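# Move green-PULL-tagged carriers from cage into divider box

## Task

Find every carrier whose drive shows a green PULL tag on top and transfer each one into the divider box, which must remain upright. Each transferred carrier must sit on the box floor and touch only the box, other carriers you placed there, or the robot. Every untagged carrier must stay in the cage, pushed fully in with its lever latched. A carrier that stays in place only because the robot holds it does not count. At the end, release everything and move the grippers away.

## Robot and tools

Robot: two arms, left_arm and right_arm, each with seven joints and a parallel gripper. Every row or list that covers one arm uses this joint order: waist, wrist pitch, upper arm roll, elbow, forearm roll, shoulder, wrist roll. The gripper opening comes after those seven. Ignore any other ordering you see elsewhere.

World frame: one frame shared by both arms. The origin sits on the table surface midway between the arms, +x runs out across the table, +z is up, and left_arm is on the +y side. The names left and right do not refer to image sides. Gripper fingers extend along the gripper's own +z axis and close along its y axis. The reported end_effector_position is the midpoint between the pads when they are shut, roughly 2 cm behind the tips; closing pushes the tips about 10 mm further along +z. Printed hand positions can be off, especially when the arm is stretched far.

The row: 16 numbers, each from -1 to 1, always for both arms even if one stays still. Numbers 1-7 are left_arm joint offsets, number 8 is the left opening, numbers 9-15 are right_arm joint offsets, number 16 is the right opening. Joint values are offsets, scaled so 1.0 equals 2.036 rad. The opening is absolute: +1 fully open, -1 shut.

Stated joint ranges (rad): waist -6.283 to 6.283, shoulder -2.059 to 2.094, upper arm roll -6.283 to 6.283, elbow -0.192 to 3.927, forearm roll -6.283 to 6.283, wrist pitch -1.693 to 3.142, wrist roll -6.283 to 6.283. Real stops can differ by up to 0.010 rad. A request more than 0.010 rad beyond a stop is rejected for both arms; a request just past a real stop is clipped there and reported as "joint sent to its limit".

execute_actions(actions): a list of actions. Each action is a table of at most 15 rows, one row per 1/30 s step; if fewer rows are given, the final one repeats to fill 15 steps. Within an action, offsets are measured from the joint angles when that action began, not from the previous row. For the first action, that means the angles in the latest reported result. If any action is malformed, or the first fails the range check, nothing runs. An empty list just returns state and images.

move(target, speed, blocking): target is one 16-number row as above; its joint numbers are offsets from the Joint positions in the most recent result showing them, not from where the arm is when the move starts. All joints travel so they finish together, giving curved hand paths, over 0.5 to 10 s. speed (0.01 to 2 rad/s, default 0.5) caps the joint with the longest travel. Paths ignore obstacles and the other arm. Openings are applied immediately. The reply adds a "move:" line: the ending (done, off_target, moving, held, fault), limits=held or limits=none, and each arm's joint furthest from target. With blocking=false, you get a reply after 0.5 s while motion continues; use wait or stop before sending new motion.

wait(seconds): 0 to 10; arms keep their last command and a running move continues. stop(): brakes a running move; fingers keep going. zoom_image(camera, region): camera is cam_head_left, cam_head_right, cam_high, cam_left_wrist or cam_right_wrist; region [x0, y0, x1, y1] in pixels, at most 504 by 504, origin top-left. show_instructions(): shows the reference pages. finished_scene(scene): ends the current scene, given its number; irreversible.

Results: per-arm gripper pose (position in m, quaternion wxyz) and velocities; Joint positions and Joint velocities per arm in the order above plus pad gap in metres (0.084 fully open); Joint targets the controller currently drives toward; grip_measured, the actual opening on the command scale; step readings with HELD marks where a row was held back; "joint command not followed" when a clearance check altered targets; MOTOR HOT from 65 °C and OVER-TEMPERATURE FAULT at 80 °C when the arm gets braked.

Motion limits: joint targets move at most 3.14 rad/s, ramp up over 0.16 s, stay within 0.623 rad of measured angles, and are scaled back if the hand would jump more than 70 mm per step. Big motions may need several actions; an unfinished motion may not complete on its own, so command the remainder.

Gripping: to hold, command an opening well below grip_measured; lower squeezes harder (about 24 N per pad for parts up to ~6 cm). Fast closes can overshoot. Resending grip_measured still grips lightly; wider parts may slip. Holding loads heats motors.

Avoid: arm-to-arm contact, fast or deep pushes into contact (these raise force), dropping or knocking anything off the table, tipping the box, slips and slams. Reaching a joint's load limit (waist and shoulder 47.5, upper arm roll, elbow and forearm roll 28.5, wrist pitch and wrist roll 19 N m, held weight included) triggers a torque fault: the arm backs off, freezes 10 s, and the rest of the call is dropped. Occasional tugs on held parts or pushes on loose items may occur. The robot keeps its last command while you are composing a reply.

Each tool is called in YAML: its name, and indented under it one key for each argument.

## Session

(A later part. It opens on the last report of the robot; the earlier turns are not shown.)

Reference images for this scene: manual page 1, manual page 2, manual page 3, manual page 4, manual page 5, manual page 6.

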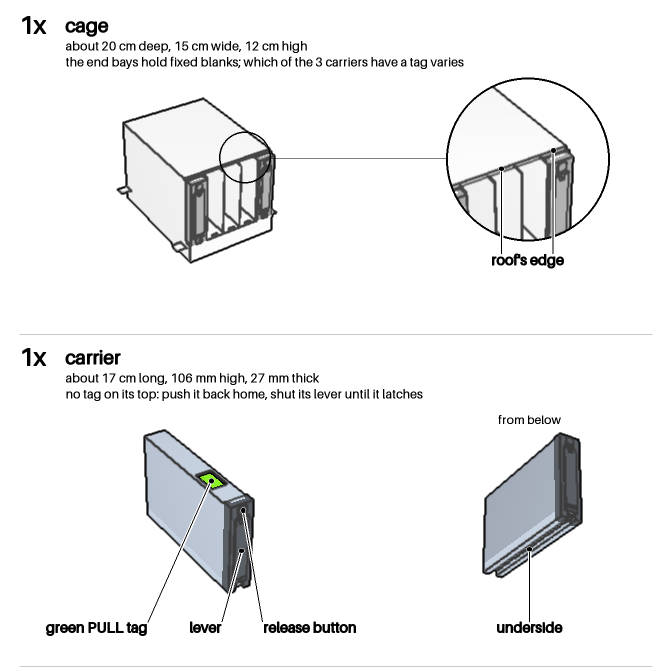

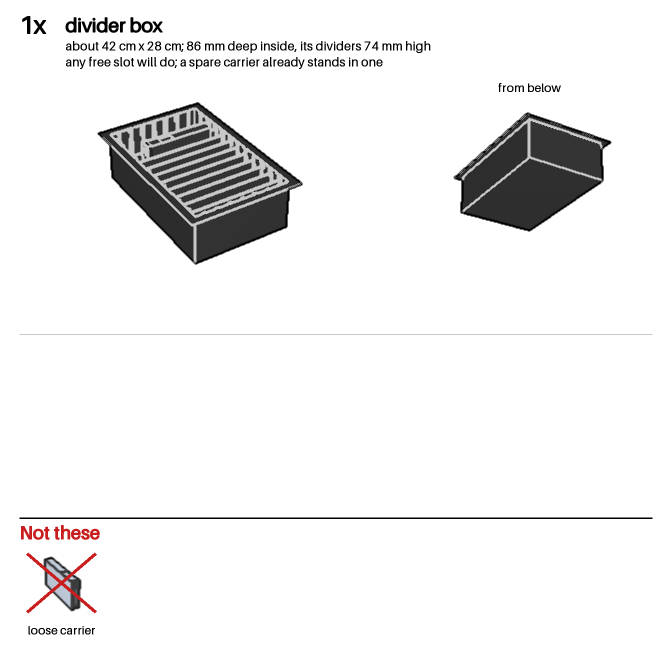

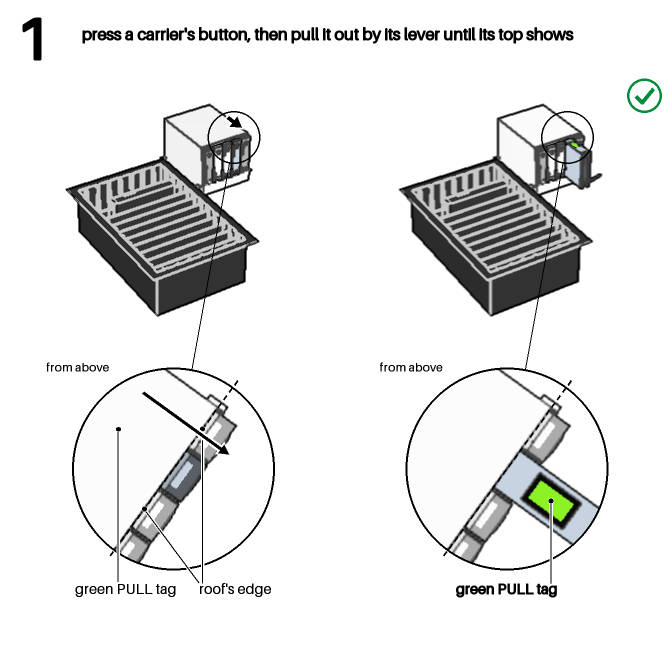

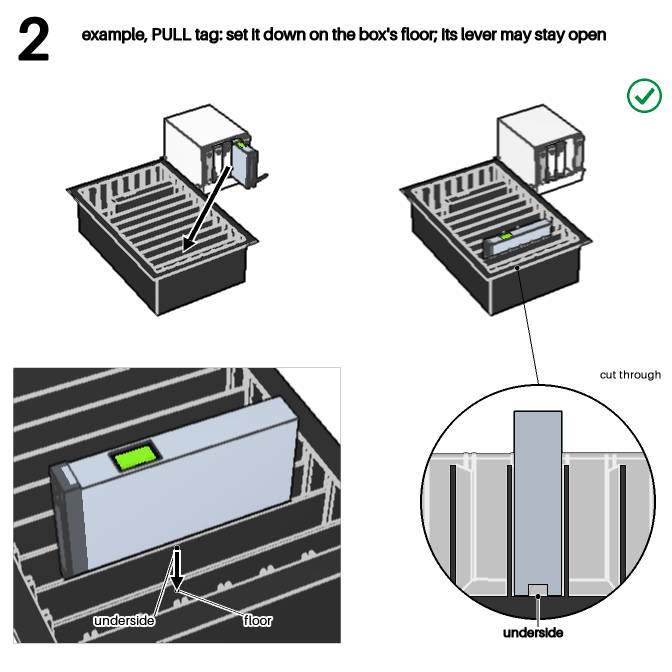

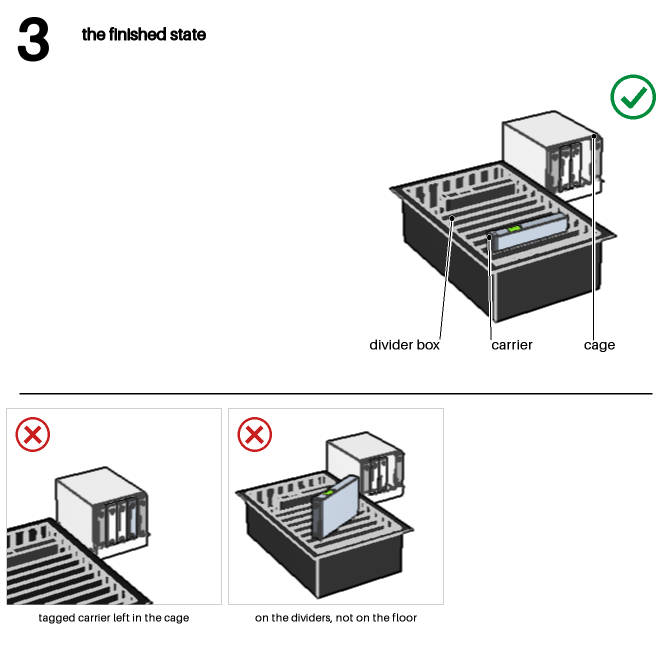

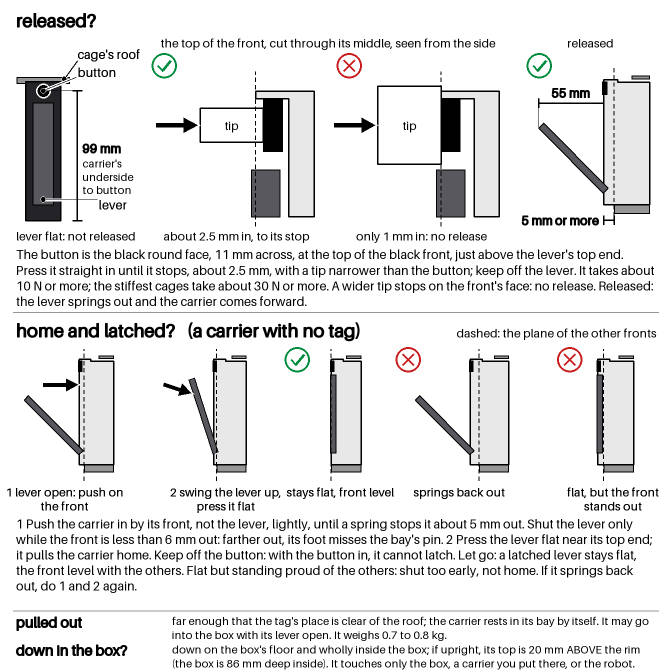

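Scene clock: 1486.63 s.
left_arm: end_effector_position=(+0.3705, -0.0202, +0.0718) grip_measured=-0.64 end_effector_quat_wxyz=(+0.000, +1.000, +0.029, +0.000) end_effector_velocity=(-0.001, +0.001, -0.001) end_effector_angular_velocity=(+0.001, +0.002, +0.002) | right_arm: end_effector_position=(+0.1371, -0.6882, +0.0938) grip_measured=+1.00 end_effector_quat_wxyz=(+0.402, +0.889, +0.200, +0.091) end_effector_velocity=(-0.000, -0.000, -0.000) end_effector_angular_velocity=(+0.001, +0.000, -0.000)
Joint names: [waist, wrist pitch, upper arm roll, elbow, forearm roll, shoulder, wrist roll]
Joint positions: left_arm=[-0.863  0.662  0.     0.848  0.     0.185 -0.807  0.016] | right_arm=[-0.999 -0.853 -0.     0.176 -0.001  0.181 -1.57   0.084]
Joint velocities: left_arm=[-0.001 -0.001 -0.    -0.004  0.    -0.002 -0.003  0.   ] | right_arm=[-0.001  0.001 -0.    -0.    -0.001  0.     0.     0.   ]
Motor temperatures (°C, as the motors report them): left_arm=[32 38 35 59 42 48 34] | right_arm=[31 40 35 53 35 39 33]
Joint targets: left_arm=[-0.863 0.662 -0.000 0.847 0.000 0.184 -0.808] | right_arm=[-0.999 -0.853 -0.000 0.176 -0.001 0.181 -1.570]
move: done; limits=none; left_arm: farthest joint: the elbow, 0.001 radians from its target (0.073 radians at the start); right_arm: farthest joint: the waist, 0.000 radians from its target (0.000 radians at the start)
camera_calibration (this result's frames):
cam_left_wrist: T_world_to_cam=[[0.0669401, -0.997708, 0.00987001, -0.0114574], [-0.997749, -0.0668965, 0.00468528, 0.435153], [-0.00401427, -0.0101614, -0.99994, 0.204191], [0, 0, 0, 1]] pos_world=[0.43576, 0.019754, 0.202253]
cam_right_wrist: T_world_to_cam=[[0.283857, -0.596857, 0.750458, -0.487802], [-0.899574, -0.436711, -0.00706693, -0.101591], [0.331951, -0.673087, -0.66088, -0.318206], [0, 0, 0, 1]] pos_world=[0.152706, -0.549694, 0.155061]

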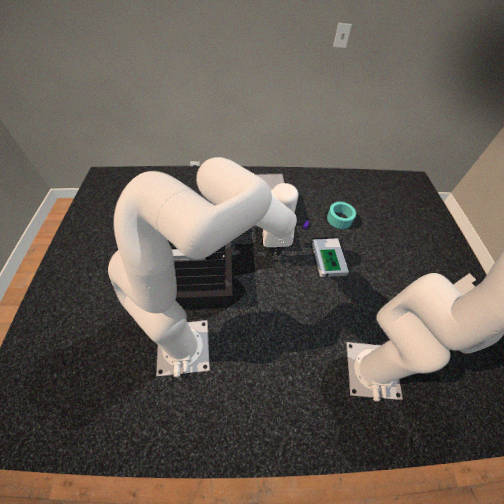

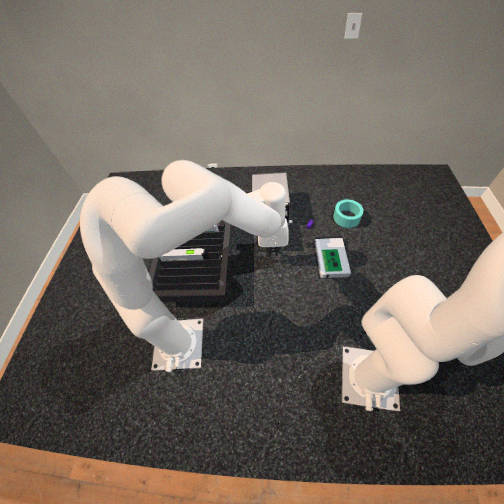

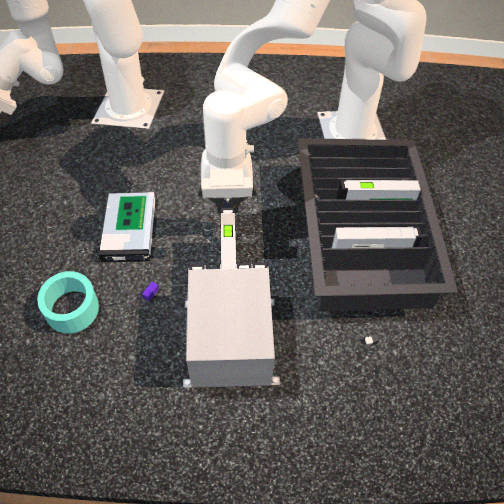

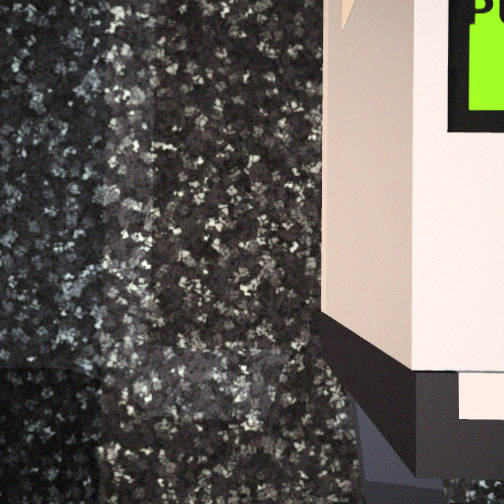

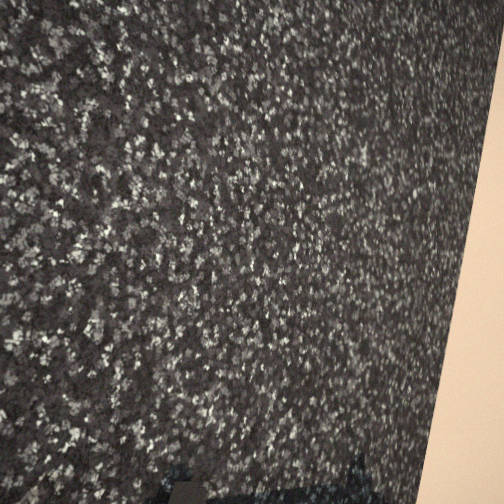

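execute_actions:
  actions: []

Scene clock: 1502.40 s.
left_arm: end_effector_position=(+0.3702, -0.0202, +0.0717) grip_measured=-0.64 end_effector_quat_wxyz=(+0.000, +1.000, +0.029, +0.000) end_effector_velocity=(+0.000, -0.000, +0.000) end_effector_angular_velocity=(-0.001, -0.000, +0.001) | right_arm: end_effector_position=(+0.1371, -0.6882, +0.0938) grip_measured=+1.00 end_effector_quat_wxyz=(+0.402, +0.889, +0.200, +0.091) end_effector_velocity=(+0.000, +0.001, -0.001) end_effector_angular_velocity=(+0.002, +0.000, +0.001)
Joint names: [waist, wrist pitch, upper arm roll, elbow, forearm roll, shoulder, wrist roll]
Joint positions: left_arm=[-0.863  0.662 -0.     0.847  0.     0.184 -0.808  0.016] | right_arm=[-0.999 -0.853 -0.     0.176 -0.001  0.181 -1.57   0.084]
Joint velocities: left_arm=[ 0.001 -0.001 -0.    -0.    -0.    -0.    -0.001 -0.   ] | right_arm=[ 0.001  0.001  0.    -0.001  0.     0.     0.001 -0.   ]
Motor temperatures (°C, as the motors report them): left_arm=[32 38 35 60 42 47 34] | right_arm=[31 40 35 53 35 39 33]
Joint targets: left_arm=[-0.863 0.662 -0.000 0.847 0.000 0.184 -0.808] | right_arm=[-0.999 -0.853 -0.000 0.176 -0.001 0.181 -1.570]
camera_calibration (this result's frames):
cam_left_wrist: T_world_to_cam=[[0.066716, -0.997726, 0.00961688, -0.0113343], [-0.997763, -0.0666704, 0.00499494, 0.434835], [-0.00434242, -0.00992861, -0.999941, 0.204222], [0, 0, 0, 1]] pos_world=[0.435505, 0.0197097, 0.202147]
cam_right_wrist: T_world_to_cam=[[0.283857, -0.596857, 0.750458, -0.487802], [-0.899574, -0.436711, -0.00706685, -0.101591], [0.331951, -0.673087, -0.66088, -0.318206], [0, 0, 0, 1]] pos_world=[0.152706, -0.549694, 0.155061]

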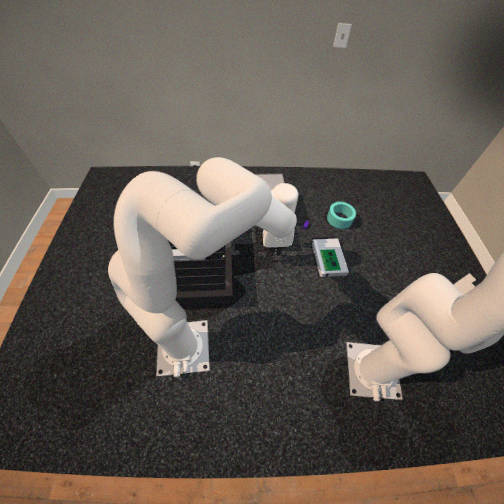

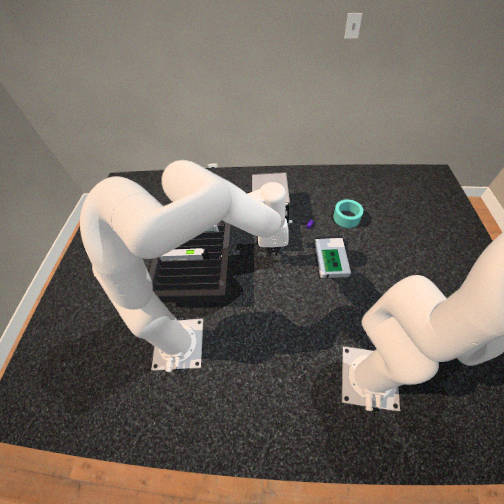

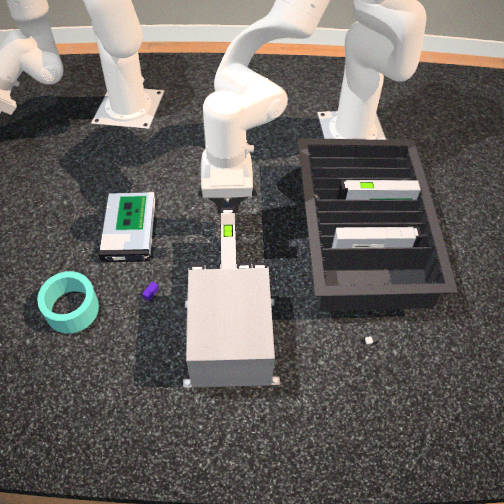

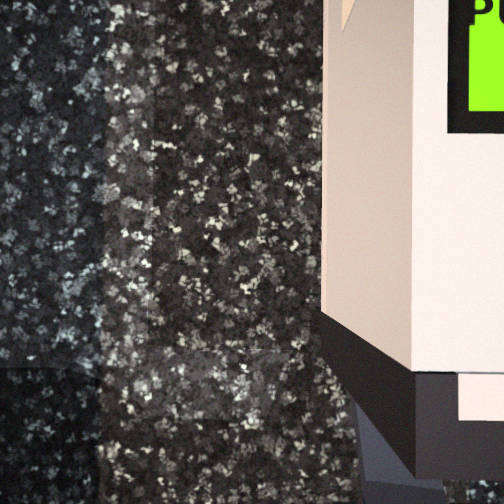

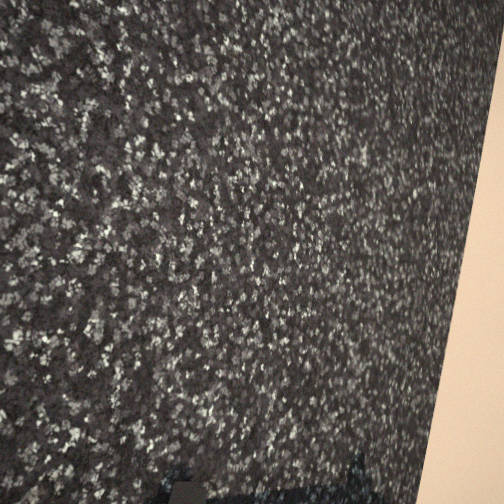

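move:
  target: [-0.0232,-0.0070,0,-0.0347,0,-0.0272,-0.0229,-1,0,0,0,0,0,0,0,1]
  speed: 0.1

Scene clock: 1506.40 s.
left_arm: end_effector_position=(+0.3420, -0.0218, +0.0729) grip_measured=-0.64 end_effector_quat_wxyz=(-0.000, +1.000, +0.029, -0.000) end_effector_velocity=(-0.002, -0.000, -0.000) end_effector_angular_velocity=(+0.001, +0.002, -0.002) | right_arm: end_effector_position=(+0.1371, -0.6882, +0.0938) grip_measured=+1.00 end_effector_quat_wxyz=(+0.402, +0.889, +0.200, +0.091) end_effector_velocity=(-0.001, -0.000, +0.000) end_effector_angular_velocity=(-0.001, -0.000, -0.003)
Joint names: [waist, wrist pitch, upper arm roll, elbow, forearm roll, shoulder, wrist roll]
Joint positions: left_arm=[-0.91   0.648 -0.     0.777  0.     0.129 -0.854  0.016] | right_arm=[-0.999 -0.853 -0.     0.176 -0.001  0.181 -1.57   0.084]
Joint velocities: left_arm=[-0.002  0.001 -0.002 -0.002 -0.    -0.002 -0.002 -0.   ] | right_arm=[-0.001 -0.001 -0.    -0.001  0.002 -0.    -0.     0.   ]
Motor temperatures (°C, as the motors report them): left_arm=[32 38 35 60 42 47 34] | right_arm=[31 40 35 53 35 39 33]
Joint targets: left_arm=[-0.910 0.648 -0.000 0.777 0.000 0.129 -0.854] | right_arm=[-0.999 -0.853 -0.000 0.176 -0.001 0.181 -1.570]
move: done; limits=none; left_arm: farthest joint: the shoulder, 0.001 radians from its target (0.056 radians at the start); right_arm: farthest joint: the waist, 0.000 radians from its target (0.000 radians at the start)
camera_calibration (this result's frames):
cam_left_wrist: T_world_to_cam=[[0.0662335, -0.997764, 0.00896876, -0.0107978], [-0.997792, -0.0661855, 0.00554792, 0.406578], [-0.00494191, -0.00931641, -0.999944, 0.205534], [0, 0, 0, 1]] pos_world=[0.407411, 0.0180507, 0.203364]
cam_right_wrist: T_world_to_cam=[[0.283857, -0.596857, 0.750458, -0.487802], [-0.899574, -0.436711, -0.00706692, -0.101591], [0.331951, -0.673087, -0.66088, -0.318206], [0, 0, 0, 1]] pos_world=[0.152706, -0.549694, 0.155061]

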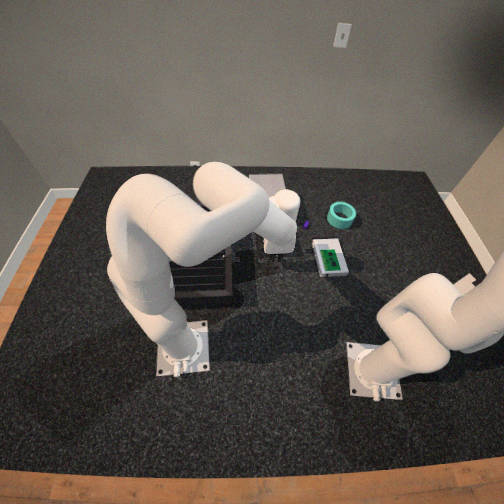

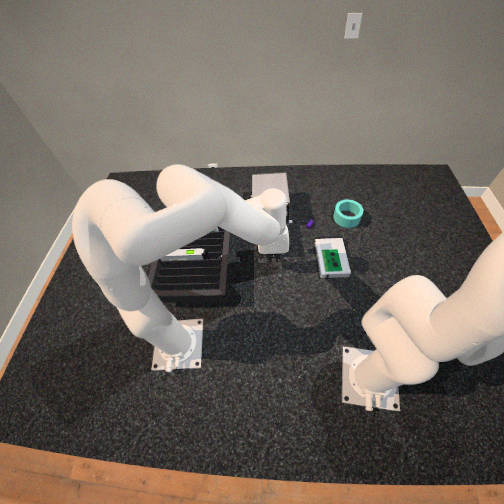

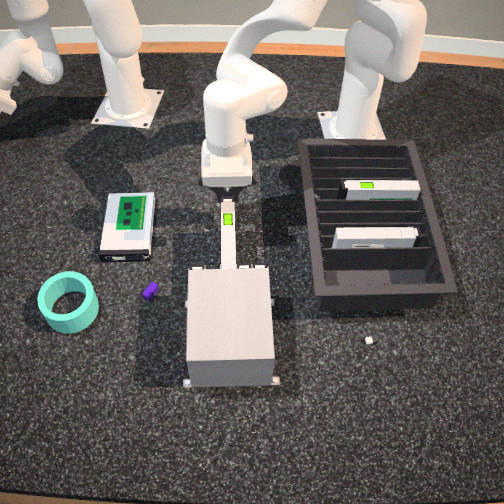

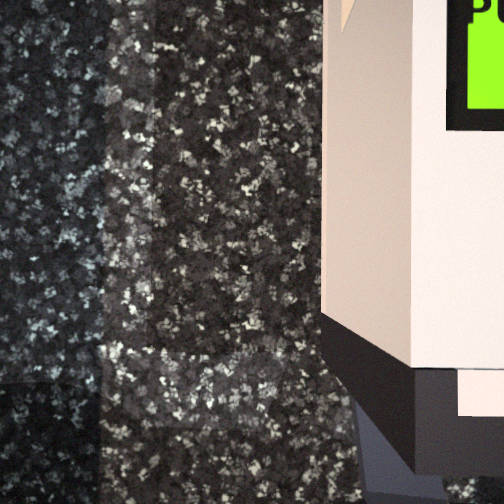

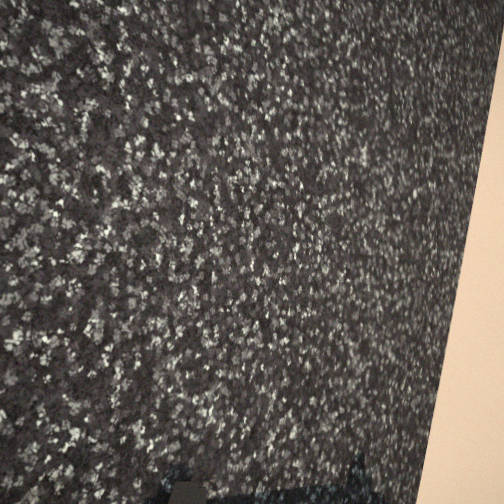

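move:
  target: [0,-0.0217,0,-0.0041,0,0.0175,0,-1,0,0,0,0,0,0,0,1]
  speed: 0.05

Scene clock: 1518.07 s.
left_arm: end_effector_position=(+0.3420, -0.0217, +0.0584) grip_measured=-0.64 end_effector_quat_wxyz=(+0.000, +1.000, +0.029, +0.000) end_effector_velocity=(+0.001, +0.000, -0.000) end_effector_angular_velocity=(-0.001, -0.001, +0.003) | right_arm: end_effector_position=(+0.1371, -0.6882, +0.0938) grip_measured=+1.00 end_effector_quat_wxyz=(+0.402, +0.889, +0.200, +0.091) end_effector_velocity=(-0.000, -0.001, +0.000) end_effector_angular_velocity=(-0.001, -0.001, -0.002)
Joint names: [waist, wrist pitch, upper arm roll, elbow, forearm roll, shoulder, wrist roll]
Joint positions: left_arm=[-0.91   0.605 -0.     0.769  0.     0.164 -0.854  0.016] | right_arm=[-0.999 -0.853 -0.     0.176 -0.001  0.181 -1.57   0.084]
Joint velocities: left_arm=[ 0.001 -0.002  0.001  0.    -0.     0.001 -0.001 -0.   ] | right_arm=[-0.001 -0.001  0.001  0.001  0.002 -0.     0.    -0.   ]
Motor temperatures (°C, as the motors report them): left_arm=[32 38 35 60 42 47 34] | right_arm=[31 40 35 53 35 39 33]
Joint targets: left_arm=[-0.910 0.604 -0.000 0.769 0.000 0.165 -0.854] | right_arm=[-0.999 -0.853 -0.000 0.176 -0.001 0.181 -1.570]
move: done; limits=none; left_arm: farthest joint: the shoulder, 0.001 radians from its target (0.036 radians at the start); right_arm: farthest joint: the waist, 0.000 radians from its target (0.000 radians at the start)
camera_calibration (this result's frames):
cam_left_wrist: T_world_to_cam=[[0.0662717, -0.997758, 0.00934257, -0.0106889], [-0.997791, -0.0662248, 0.00524462, 0.406622], [-0.00461415, -0.0096695, -0.999943, 0.190855], [0, 0, 0, 1]] pos_world=[0.407313, 0.018109, 0.188811]
cam_right_wrist: T_world_to_cam=[[0.283857, -0.596857, 0.750458, -0.487802], [-0.899574, -0.436711, -0.00706694, -0.101591], [0.331951, -0.673087, -0.66088, -0.318206], [0, 0, 0, 1]] pos_world=[0.152706, -0.549694, 0.155061]

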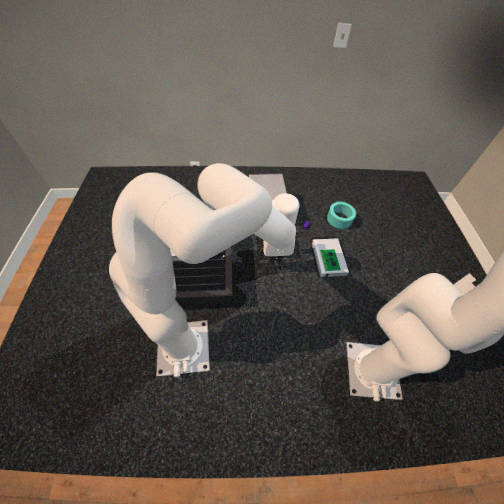

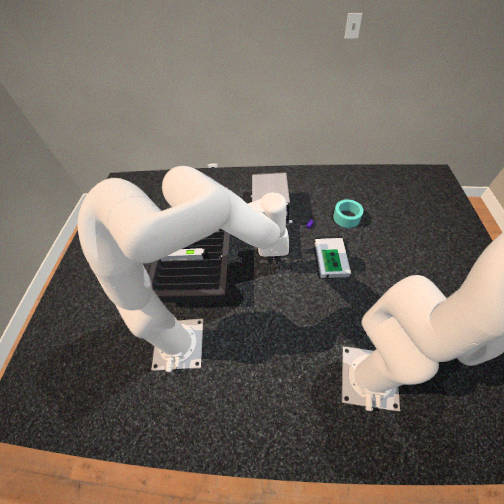

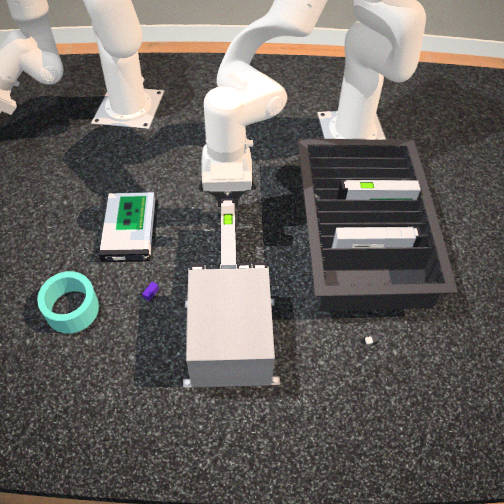

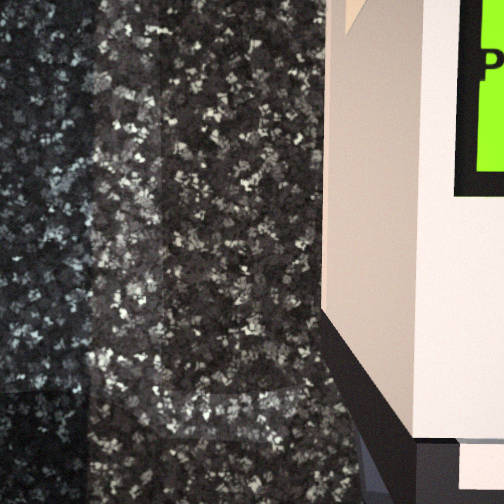

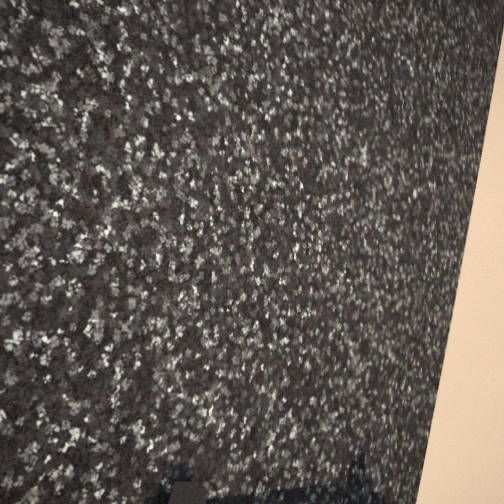

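execute_actions:
  actions:
    - [[0,0,0,0,0,0,0,-0.68,0,0,0,0,0,0,0,1],[0,0,0,0,0,0,0,-0.64,0,0,0,0,0,0,0,1],[0,0,0,0,0,0,0,-0.6,0,0,0,0,0,0,0,1],[0,0,0,0,0,0,0,-0.55,0,0,0,0,0,0,0,1],[0,0,0,0,0,0,0,-0.5,0,0,0,0,0,0,0,1],[0,0,0,0,0,0,0,-0.44,0,0,0,0,0,0,0,1],[0,0,0,0,0,0,0,-0.38,0,0,0,0,0,0,0,1],[0,0,0,0,0,0,0,-0.3,0,0,0,0,0,0,0,1],[0,0,0,0,0,0,0,-0.22,0,0,0,0,0,0,0,1],[0,0,0,0,0,0,0,-0.14,0,0,0,0,0,0,0,1],[0,0,0,0,0,0,0,-0.06,0,0,0,0,0,0,0,1],[0,0,0,0,0,0,0,0.02,0,0,0,0,0,0,0,1],[0,0,0,0,0,0,0,0.1,0,0,0,0,0,0,0,1],[0,0,0,0,0,0,0,0.15,0,0,0,0,0,0,0,1],[0,0,0,0,0,0,0,0.15,0,0,0,0,0,0,0,1]]

Scene clock: 1547.83 s.
left_arm: end_effector_position=(+0.3421, -0.0217, +0.0583) grip_measured=+0.12 end_effector_quat_wxyz=(+0.000, +1.000, +0.029, +0.000) end_effector_velocity=(-0.001, -0.000, +0.001) end_effector_angular_velocity=(-0.000, +0.000, -0.000) | right_arm: end_effector_position=(+0.1371, -0.6882, +0.0938) grip_measured=+1.00 end_effector_quat_wxyz=(+0.402, +0.889, +0.200, +0.091) end_effector_velocity=(+0.000, -0.000, +0.000) end_effector_angular_velocity=(-0.002, -0.000, +0.000)
Joint names: [waist, wrist pitch, upper arm roll, elbow, forearm roll, shoulder, wrist roll]
Joint positions: left_arm=[-0.91   0.604  0.     0.769  0.     0.164 -0.854  0.049] | right_arm=[-0.999 -0.853 -0.     0.176 -0.001  0.181 -1.57   0.084]
Joint velocities: left_arm=[-0.001  0.003 -0.001  0.    -0.    -0.003 -0.001  0.026] | right_arm=[ 0.002 -0.002 -0.     0.     0.002 -0.    -0.    -0.   ]
Motor temperatures (°C, as the motors report them): left_arm=[32 39 35 60 42 46 34] | right_arm=[31 40 35 53 35 39 33]
Joint targets: left_arm=[-0.910 0.605 -0.000 0.769 0.000 0.164 -0.854] | right_arm=[-0.999 -0.853 -0.000 0.176 -0.001 0.181 -1.570]
Step readings (joint positions):
0: left_arm=[-0.910 0.604 -0.000 0.769 0.000 0.165 -0.854] | right_arm=[-0.999 -0.853 -0.000 0.176 -0.001 0.181 -1.570]
1: left_arm=[-0.910 0.604 -0.000 0.769 0.000 0.165 -0.854] | right_arm=[-0.999 -0.853 -0.000 0.176 -0.001 0.181 -1.570]
2: left_arm=[-0.910 0.604 -0.000 0.769 0.000 0.165 -0.854] | right_arm=[-0.999 -0.853 -0.000 0.176 -0.001 0.181 -1.570]
4: left_arm=[-0.910 0.603 0.000 0.769 0.000 0.165 -0.854] | right_arm=[-0.999 -0.853 -0.000 0.176 -0.001 0.181 -1.570]
8: left_arm=[-0.909 0.603 0.001 0.769 0.000 0.165 -0.854] | right_arm=[-0.999 -0.853 -0.000 0.176 -0.001 0.181 -1.570]
15: Joint positions above
camera_calibration (this result's frames):
cam_left_wrist: T_world_to_cam=[[0.0665035, -0.997742, 0.00938979, -0.0107312], [-0.997776, -0.0664574, 0.00513501, 0.406769], [-0.0044994, -0.00971041, -0.999943, 0.19073], [0, 0, 0, 1]] pos_world=[0.407436, 0.0181779, 0.188731]
cam_right_wrist: T_world_to_cam=[[0.283857, -0.596856, 0.750458, -0.487802], [-0.899574, -0.436711, -0.00706677, -0.101591], [0.331951, -0.673087, -0.66088, -0.318206], [0, 0, 0, 1]] pos_world=[0.152706, -0.549694, 0.155061]

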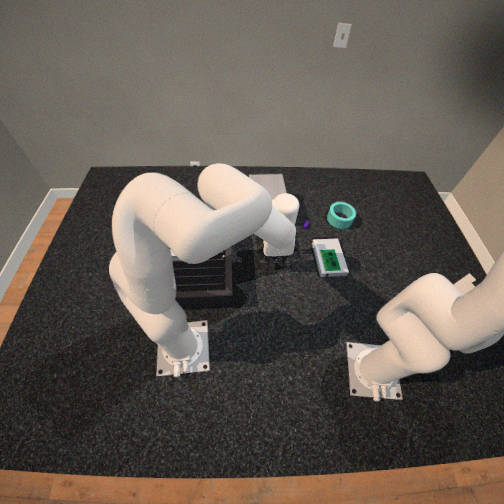

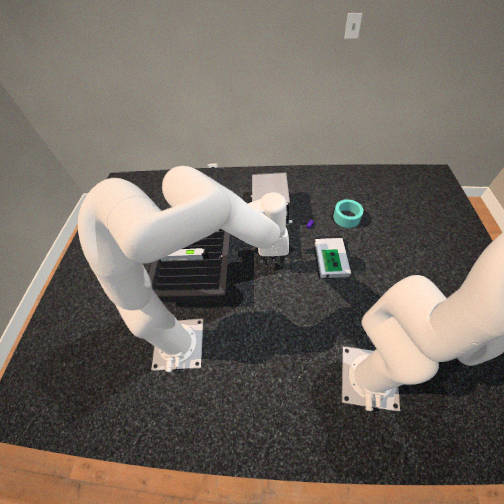

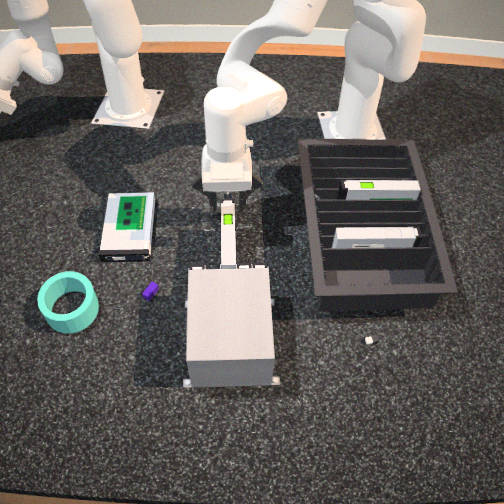

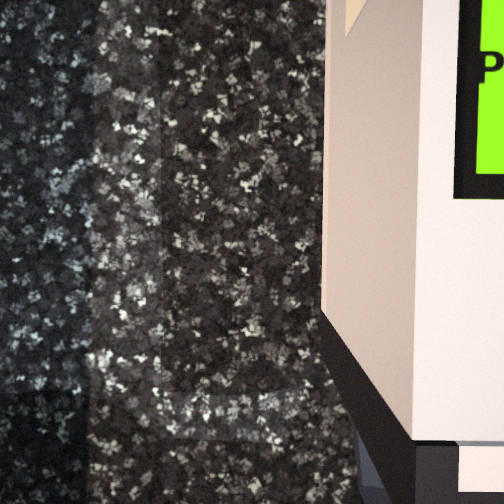

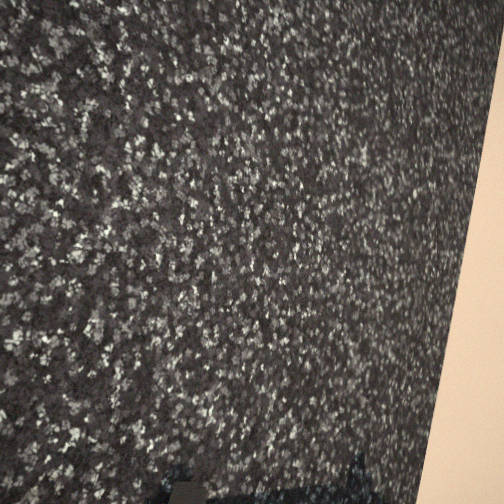

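move:
  target: [0,0.0607,0,0.0134,0,-0.0469,0,0.15,0,0,0,0,0,0,0,1]
  speed: 0.3

move:
  target: [0.0783,0.0376,0,0.1482,0,0.1106,0.0781,0.15,0,0,0,0,0,0,0,1]
  speed: 0.25

Scene clock: 1557.00 s.
left_arm: end_effector_position=(+0.3419, -0.0215, +0.0996) grip_measured=+0.14 end_effector_quat_wxyz=(-0.000, +1.000, +0.029, -0.000) end_effector_velocity=(+0.000, +0.000, +0.001) end_effector_angular_velocity=(-0.000, -0.000, +0.001) | right_arm: end_effector_position=(+0.1371, -0.6882, +0.0938) grip_measured=+1.00 end_effector_quat_wxyz=(+0.402, +0.889, +0.200, +0.091) end_effector_velocity=(+0.000, +0.000, -0.000) end_effector_angular_velocity=(+0.001, +0.000, +0.002)
Joint names: [waist, wrist pitch, upper arm roll, elbow, forearm roll, shoulder, wrist roll]
Joint positions: left_arm=[-0.91   0.728  0.     0.796  0.     0.069 -0.854  0.05 ] | right_arm=[-0.999 -0.853 -0.     0.176 -0.001  0.181 -1.57   0.084]
Joint velocities: left_arm=[ 0.001  0.003 -0.     0.001  0.    -0.003 -0.    -0.   ] | right_arm=[-0.001  0.     0.    -0.    -0.002  0.     0.001  0.   ]
Motor temperatures (°C, as the motors report them): left_arm=[32 39 35 59 42 47 34] | right_arm=[31 40 35 53 35 39 33]
Joint targets: left_arm=[-0.910 0.728 0.000 0.796 0.000 0.069 -0.854] | right_arm=[-0.999 -0.853 -0.000 0.176 -0.001 0.181 -1.570]
move: done; limits=none; left_arm: farthest joint: the shoulder, 0.001 radians from its target (0.095 radians at the start); right_arm: farthest joint: the waist, 0.000 radians from its target (0.000 radians at the start)
camera_calibration (this result's frames):
cam_left_wrist: T_world_to_cam=[[0.0665226, -0.997749, 0.00846654, -0.0107768], [-0.997771, -0.0664738, 0.00592901, 0.406257], [-0.00535286, -0.00884208, -0.999947, 0.232406], [0, 0, 0, 1]] pos_world=[0.407312, 0.0183079, 0.230076]
cam_right_wrist: T_world_to_cam=[[0.283857, -0.596856, 0.750458, -0.487802], [-0.899574, -0.436711, -0.00706686, -0.101591], [0.331951, -0.673087, -0.66088, -0.318206], [0, 0, 0, 1]] pos_world=[0.152706, -0.549694, 0.155061]

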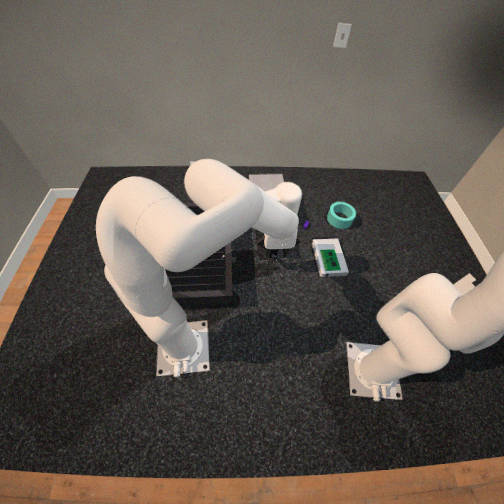

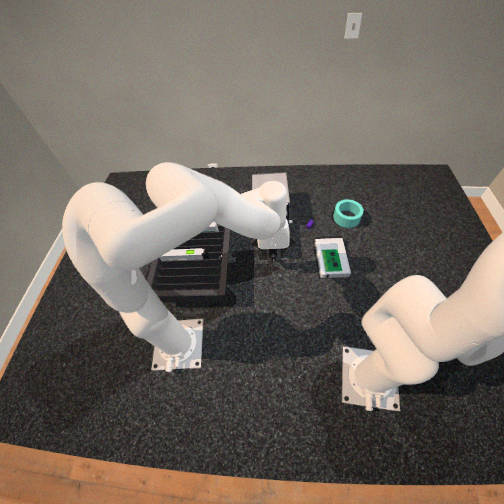

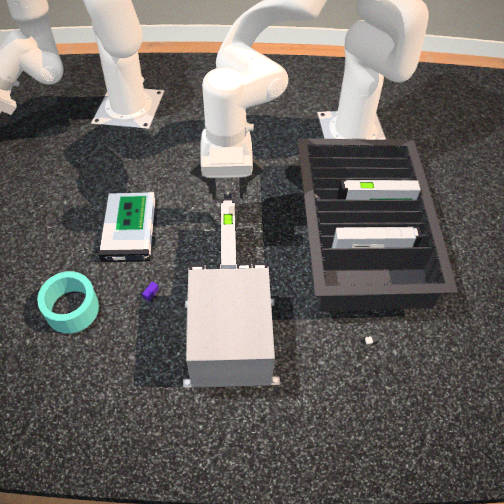

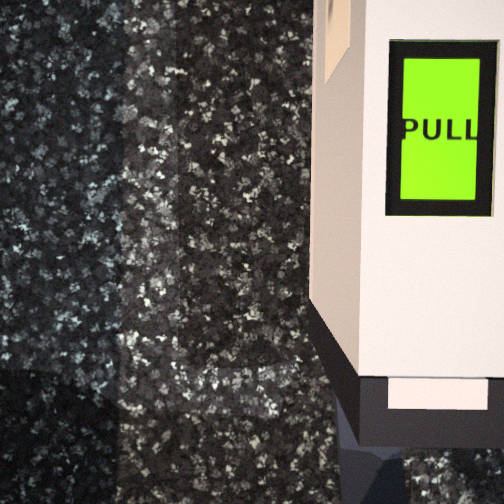

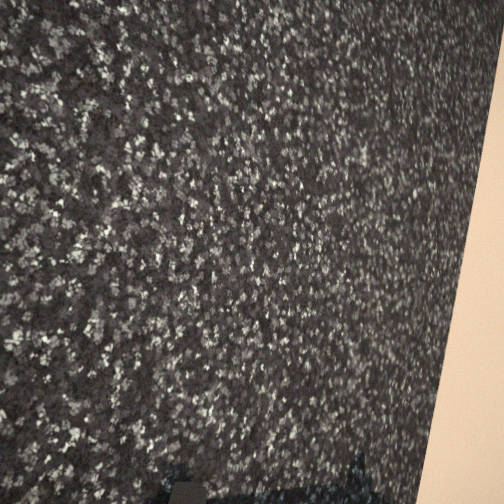

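Scene clock: 1558.73 s.
left_arm: end_effector_position=(+0.4493, -0.0155, +0.0986) grip_measured=+0.14 end_effector_quat_wxyz=(-0.000, +1.000, +0.029, -0.000) end_effector_velocity=(+0.002, +0.000, +0.000) end_effector_angular_velocity=(-0.001, -0.002, +0.002) | right_arm: end_effector_position=(+0.1371, -0.6882, +0.0938) grip_measured=+1.00 end_effector_quat_wxyz=(+0.402, +0.889, +0.200, +0.091) end_effector_velocity=(-0.001, -0.000, -0.000) end_effector_angular_velocity=(+0.000, +0.001, -0.002)
Joint names: [waist, wrist pitch, upper arm roll, elbow, forearm roll, shoulder, wrist roll]
Joint positions: left_arm=[-0.751  0.804 -0.     1.097  0.     0.294 -0.695  0.05 ] | right_arm=[-0.999 -0.853 -0.     0.176 -0.001  0.181 -1.57   0.084]
Joint velocities: left_arm=[ 0.001 -0.001  0.001  0.003 -0.     0.002  0.001  0.   ] | right_arm=[-0.001  0.    -0.     0.     0.001  0.    -0.001  0.   ]
Motor temperatures (°C, as the motors report them): left_arm=[32 38 35 59 42 47 34] | right_arm=[31 40 35 53 35 39 33]
Joint targets: left_arm=[-0.750 0.804 0.000 1.098 0.000 0.294 -0.695] | right_arm=[-0.999 -0.853 -0.000 0.176 -0.001 0.181 -1.570]
move: done; limits=none; left_arm: farthest joint: the waist, 0.000 radians from its target (0.159 radians at the start); right_arm: farthest joint: the waist, 0.000 radians from its target (0.000 radians at the start)
camera_calibration (this result's frames):
cam_left_wrist: T_world_to_cam=[[0.0666621, -0.997739, 0.00858275, -0.0120587], [-0.997761, -0.0666116, 0.00603854, 0.513826], [-0.00545318, -0.00896607, -0.999945, 0.232033], [0, 0, 0, 1]] pos_world=[0.514745, 0.0242757, 0.229021]
cam_right_wrist: T_world_to_cam=[[0.283857, -0.596856, 0.750458, -0.487801], [-0.899574, -0.436711, -0.00706676, -0.101591], [0.331951, -0.673087, -0.66088, -0.318206], [0, 0, 0, 1]] pos_world=[0.152706, -0.549694, 0.155061]

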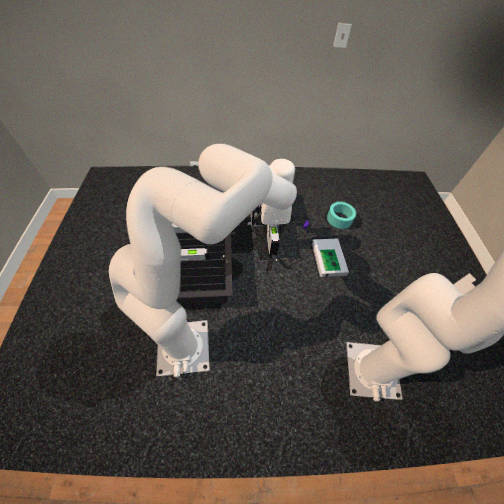

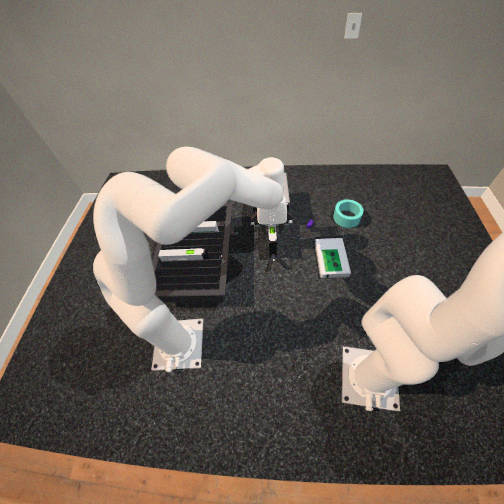

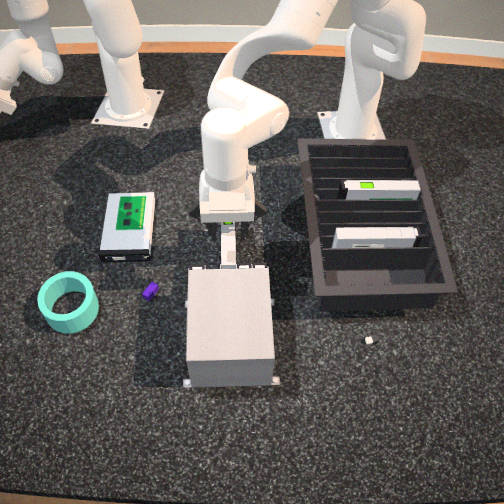

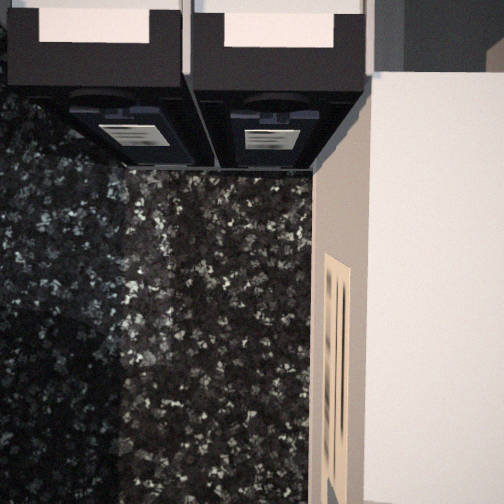

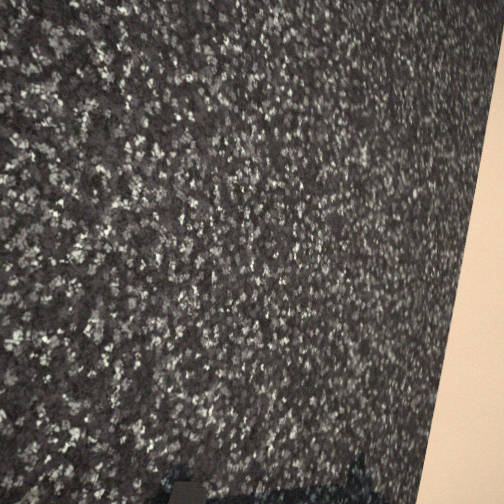

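execute_actions:
  actions:
    - [[0,0,0,0,0,0,0,0.08,0,0,0,0,0,0,0,1],[0,0,0,0,0,0,0,0.0,0,0,0,0,0,0,0,1],[0,0,0,0,0,0,0,-0.08,0,0,0,0,0,0,0,1],[0,0,0,0,0,0,0,-0.16,0,0,0,0,0,0,0,1],[0,0,0,0,0,0,0,-0.23,0,0,0,0,0,0,0,1],[0,0,0,0,0,0,0,-0.29,0,0,0,0,0,0,0,1],[0,0,0,0,0,0,0,-0.34,0,0,0,0,0,0,0,1],[0,0,0,0,0,0,0,-0.39,0,0,0,0,0,0,0,1],[0,0,0,0,0,0,0,-0.44,0,0,0,0,0,0,0,1],[0,0,0,0,0,0,0,-0.5,0,0,0,0,0,0,0,1],[0,0,0,0,0,0,0,-0.58,0,0,0,0,0,0,0,1],[0,0,0,0,0,0,0,-0.68,0,0,0,0,0,0,0,1],[0,0,0,0,0,0,0,-0.8,0,0,0,0,0,0,0,1],[0,0,0,0,0,0,0,-0.9,0,0,0,0,0,0,0,1],[0,0,0,0,0,0,0,-1,0,0,0,0,0,0,0,1]]

Scene clock: 1567.23 s.
left_arm: end_effector_position=(+0.4493, -0.0156, +0.0986) grip_measured=-0.40 end_effector_quat_wxyz=(-0.000, +1.000, +0.029, -0.000) end_effector_velocity=(-0.001, -0.001, -0.000) end_effector_angular_velocity=(+0.001, +0.002, -0.003) | right_arm: end_effector_position=(+0.1371, -0.6882, +0.0938) grip_measured=+1.00 end_effector_quat_wxyz=(+0.402, +0.889, +0.200, +0.091) end_effector_velocity=(+0.001, -0.000, +0.001) end_effector_angular_velocity=(-0.002, -0.001, +0.001)
Joint names: [waist, wrist pitch, upper arm roll, elbow, forearm roll, shoulder, wrist roll]
Joint positions: left_arm=[-0.751  0.804 -0.     1.097  0.     0.294 -0.695  0.027] | right_arm=[-0.999 -0.853 -0.     0.176 -0.001  0.181 -1.57   0.084]
Joint velocities: left_arm=[-0.001  0.002 -0.002  0.     0.     0.    -0.     0.   ] | right_arm=[ 0.003 -0.002 -0.     0.     0.001 -0.    -0.     0.   ]
Motor temperatures (°C, as the motors report them): left_arm=[32 38 35 60 42 47 34] | right_arm=[31 40 35 53 35 39 33]
Joint targets: left_arm=[-0.751 0.804 -0.000 1.097 0.000 0.294 -0.695] | right_arm=[-0.999 -0.853 -0.000 0.176 -0.001 0.181 -1.570]
Step readings (joint positions):
0: left_arm=[-0.750 0.804 0.000 1.098 0.000 0.294 -0.695] | right_arm=[-0.999 -0.853 -0.000 0.176 -0.001 0.181 -1.570]
1: left_arm=[-0.750 0.804 0.000 1.098 0.000 0.294 -0.695] | right_arm=[-0.999 -0.853 -0.000 0.176 -0.001 0.181 -1.570]
2: left_arm=[-0.750 0.804 0.000 1.098 0.000 0.294 -0.695] | right_arm=[-0.999 -0.853 -0.000 0.176 -0.001 0.181 -1.570]
4: left_arm=[-0.750 0.804 0.000 1.098 0.000 0.294 -0.695] | right_arm=[-0.999 -0.853 -0.000 0.176 -0.001 0.181 -1.570]
8: left_arm=[-0.751 0.804 -0.000 1.097 0.000 0.294 -0.695] | right_arm=[-0.999 -0.853 -0.000 0.176 -0.001 0.181 -1.570]
15: Joint positions above
camera_calibration (this result's frames):
cam_left_wrist: T_world_to_cam=[[0.0665661, -0.997744, 0.00870032, -0.0121037], [-0.997767, -0.0665154, 0.00599258, 0.513819], [-0.00540036, -0.00907979, -0.999944, 0.232024], [0, 0, 0, 1]] pos_world=[0.514731, 0.0242072, 0.229038]
cam_right_wrist: T_world_to_cam=[[0.283857, -0.596856, 0.750458, -0.487802], [-0.899574, -0.436711, -0.00706678, -0.101591], [0.331951, -0.673087, -0.66088, -0.318206], [0, 0, 0, 1]] pos_world=[0.152706, -0.549694, 0.155061]

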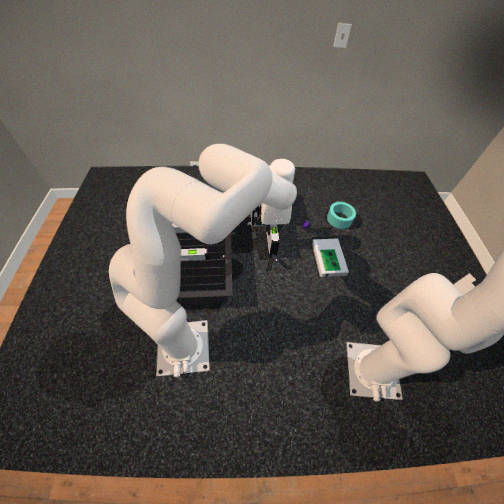

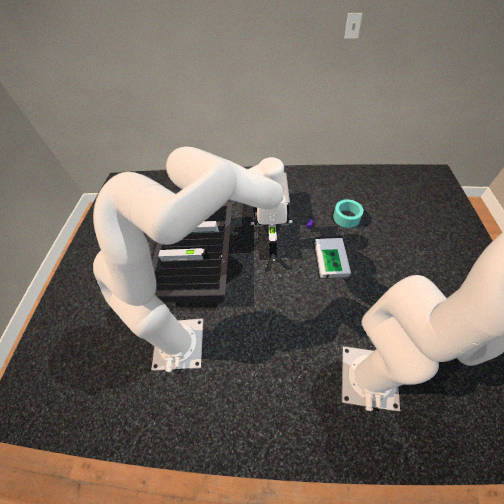

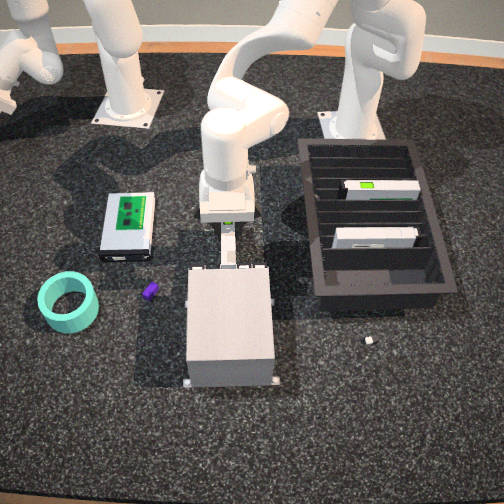

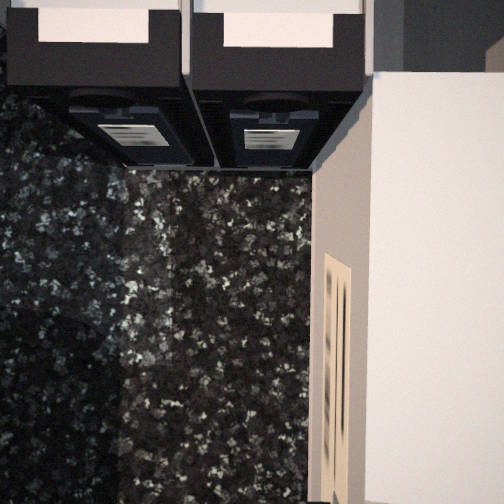

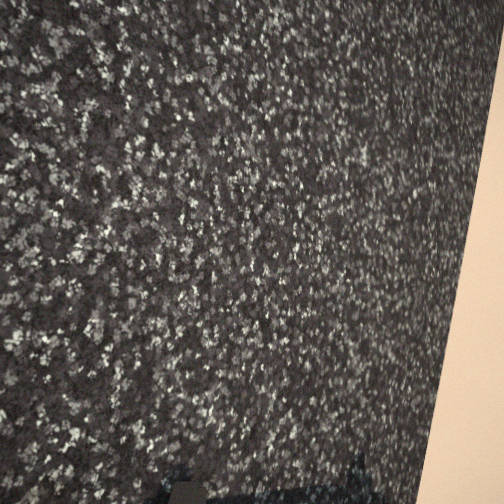

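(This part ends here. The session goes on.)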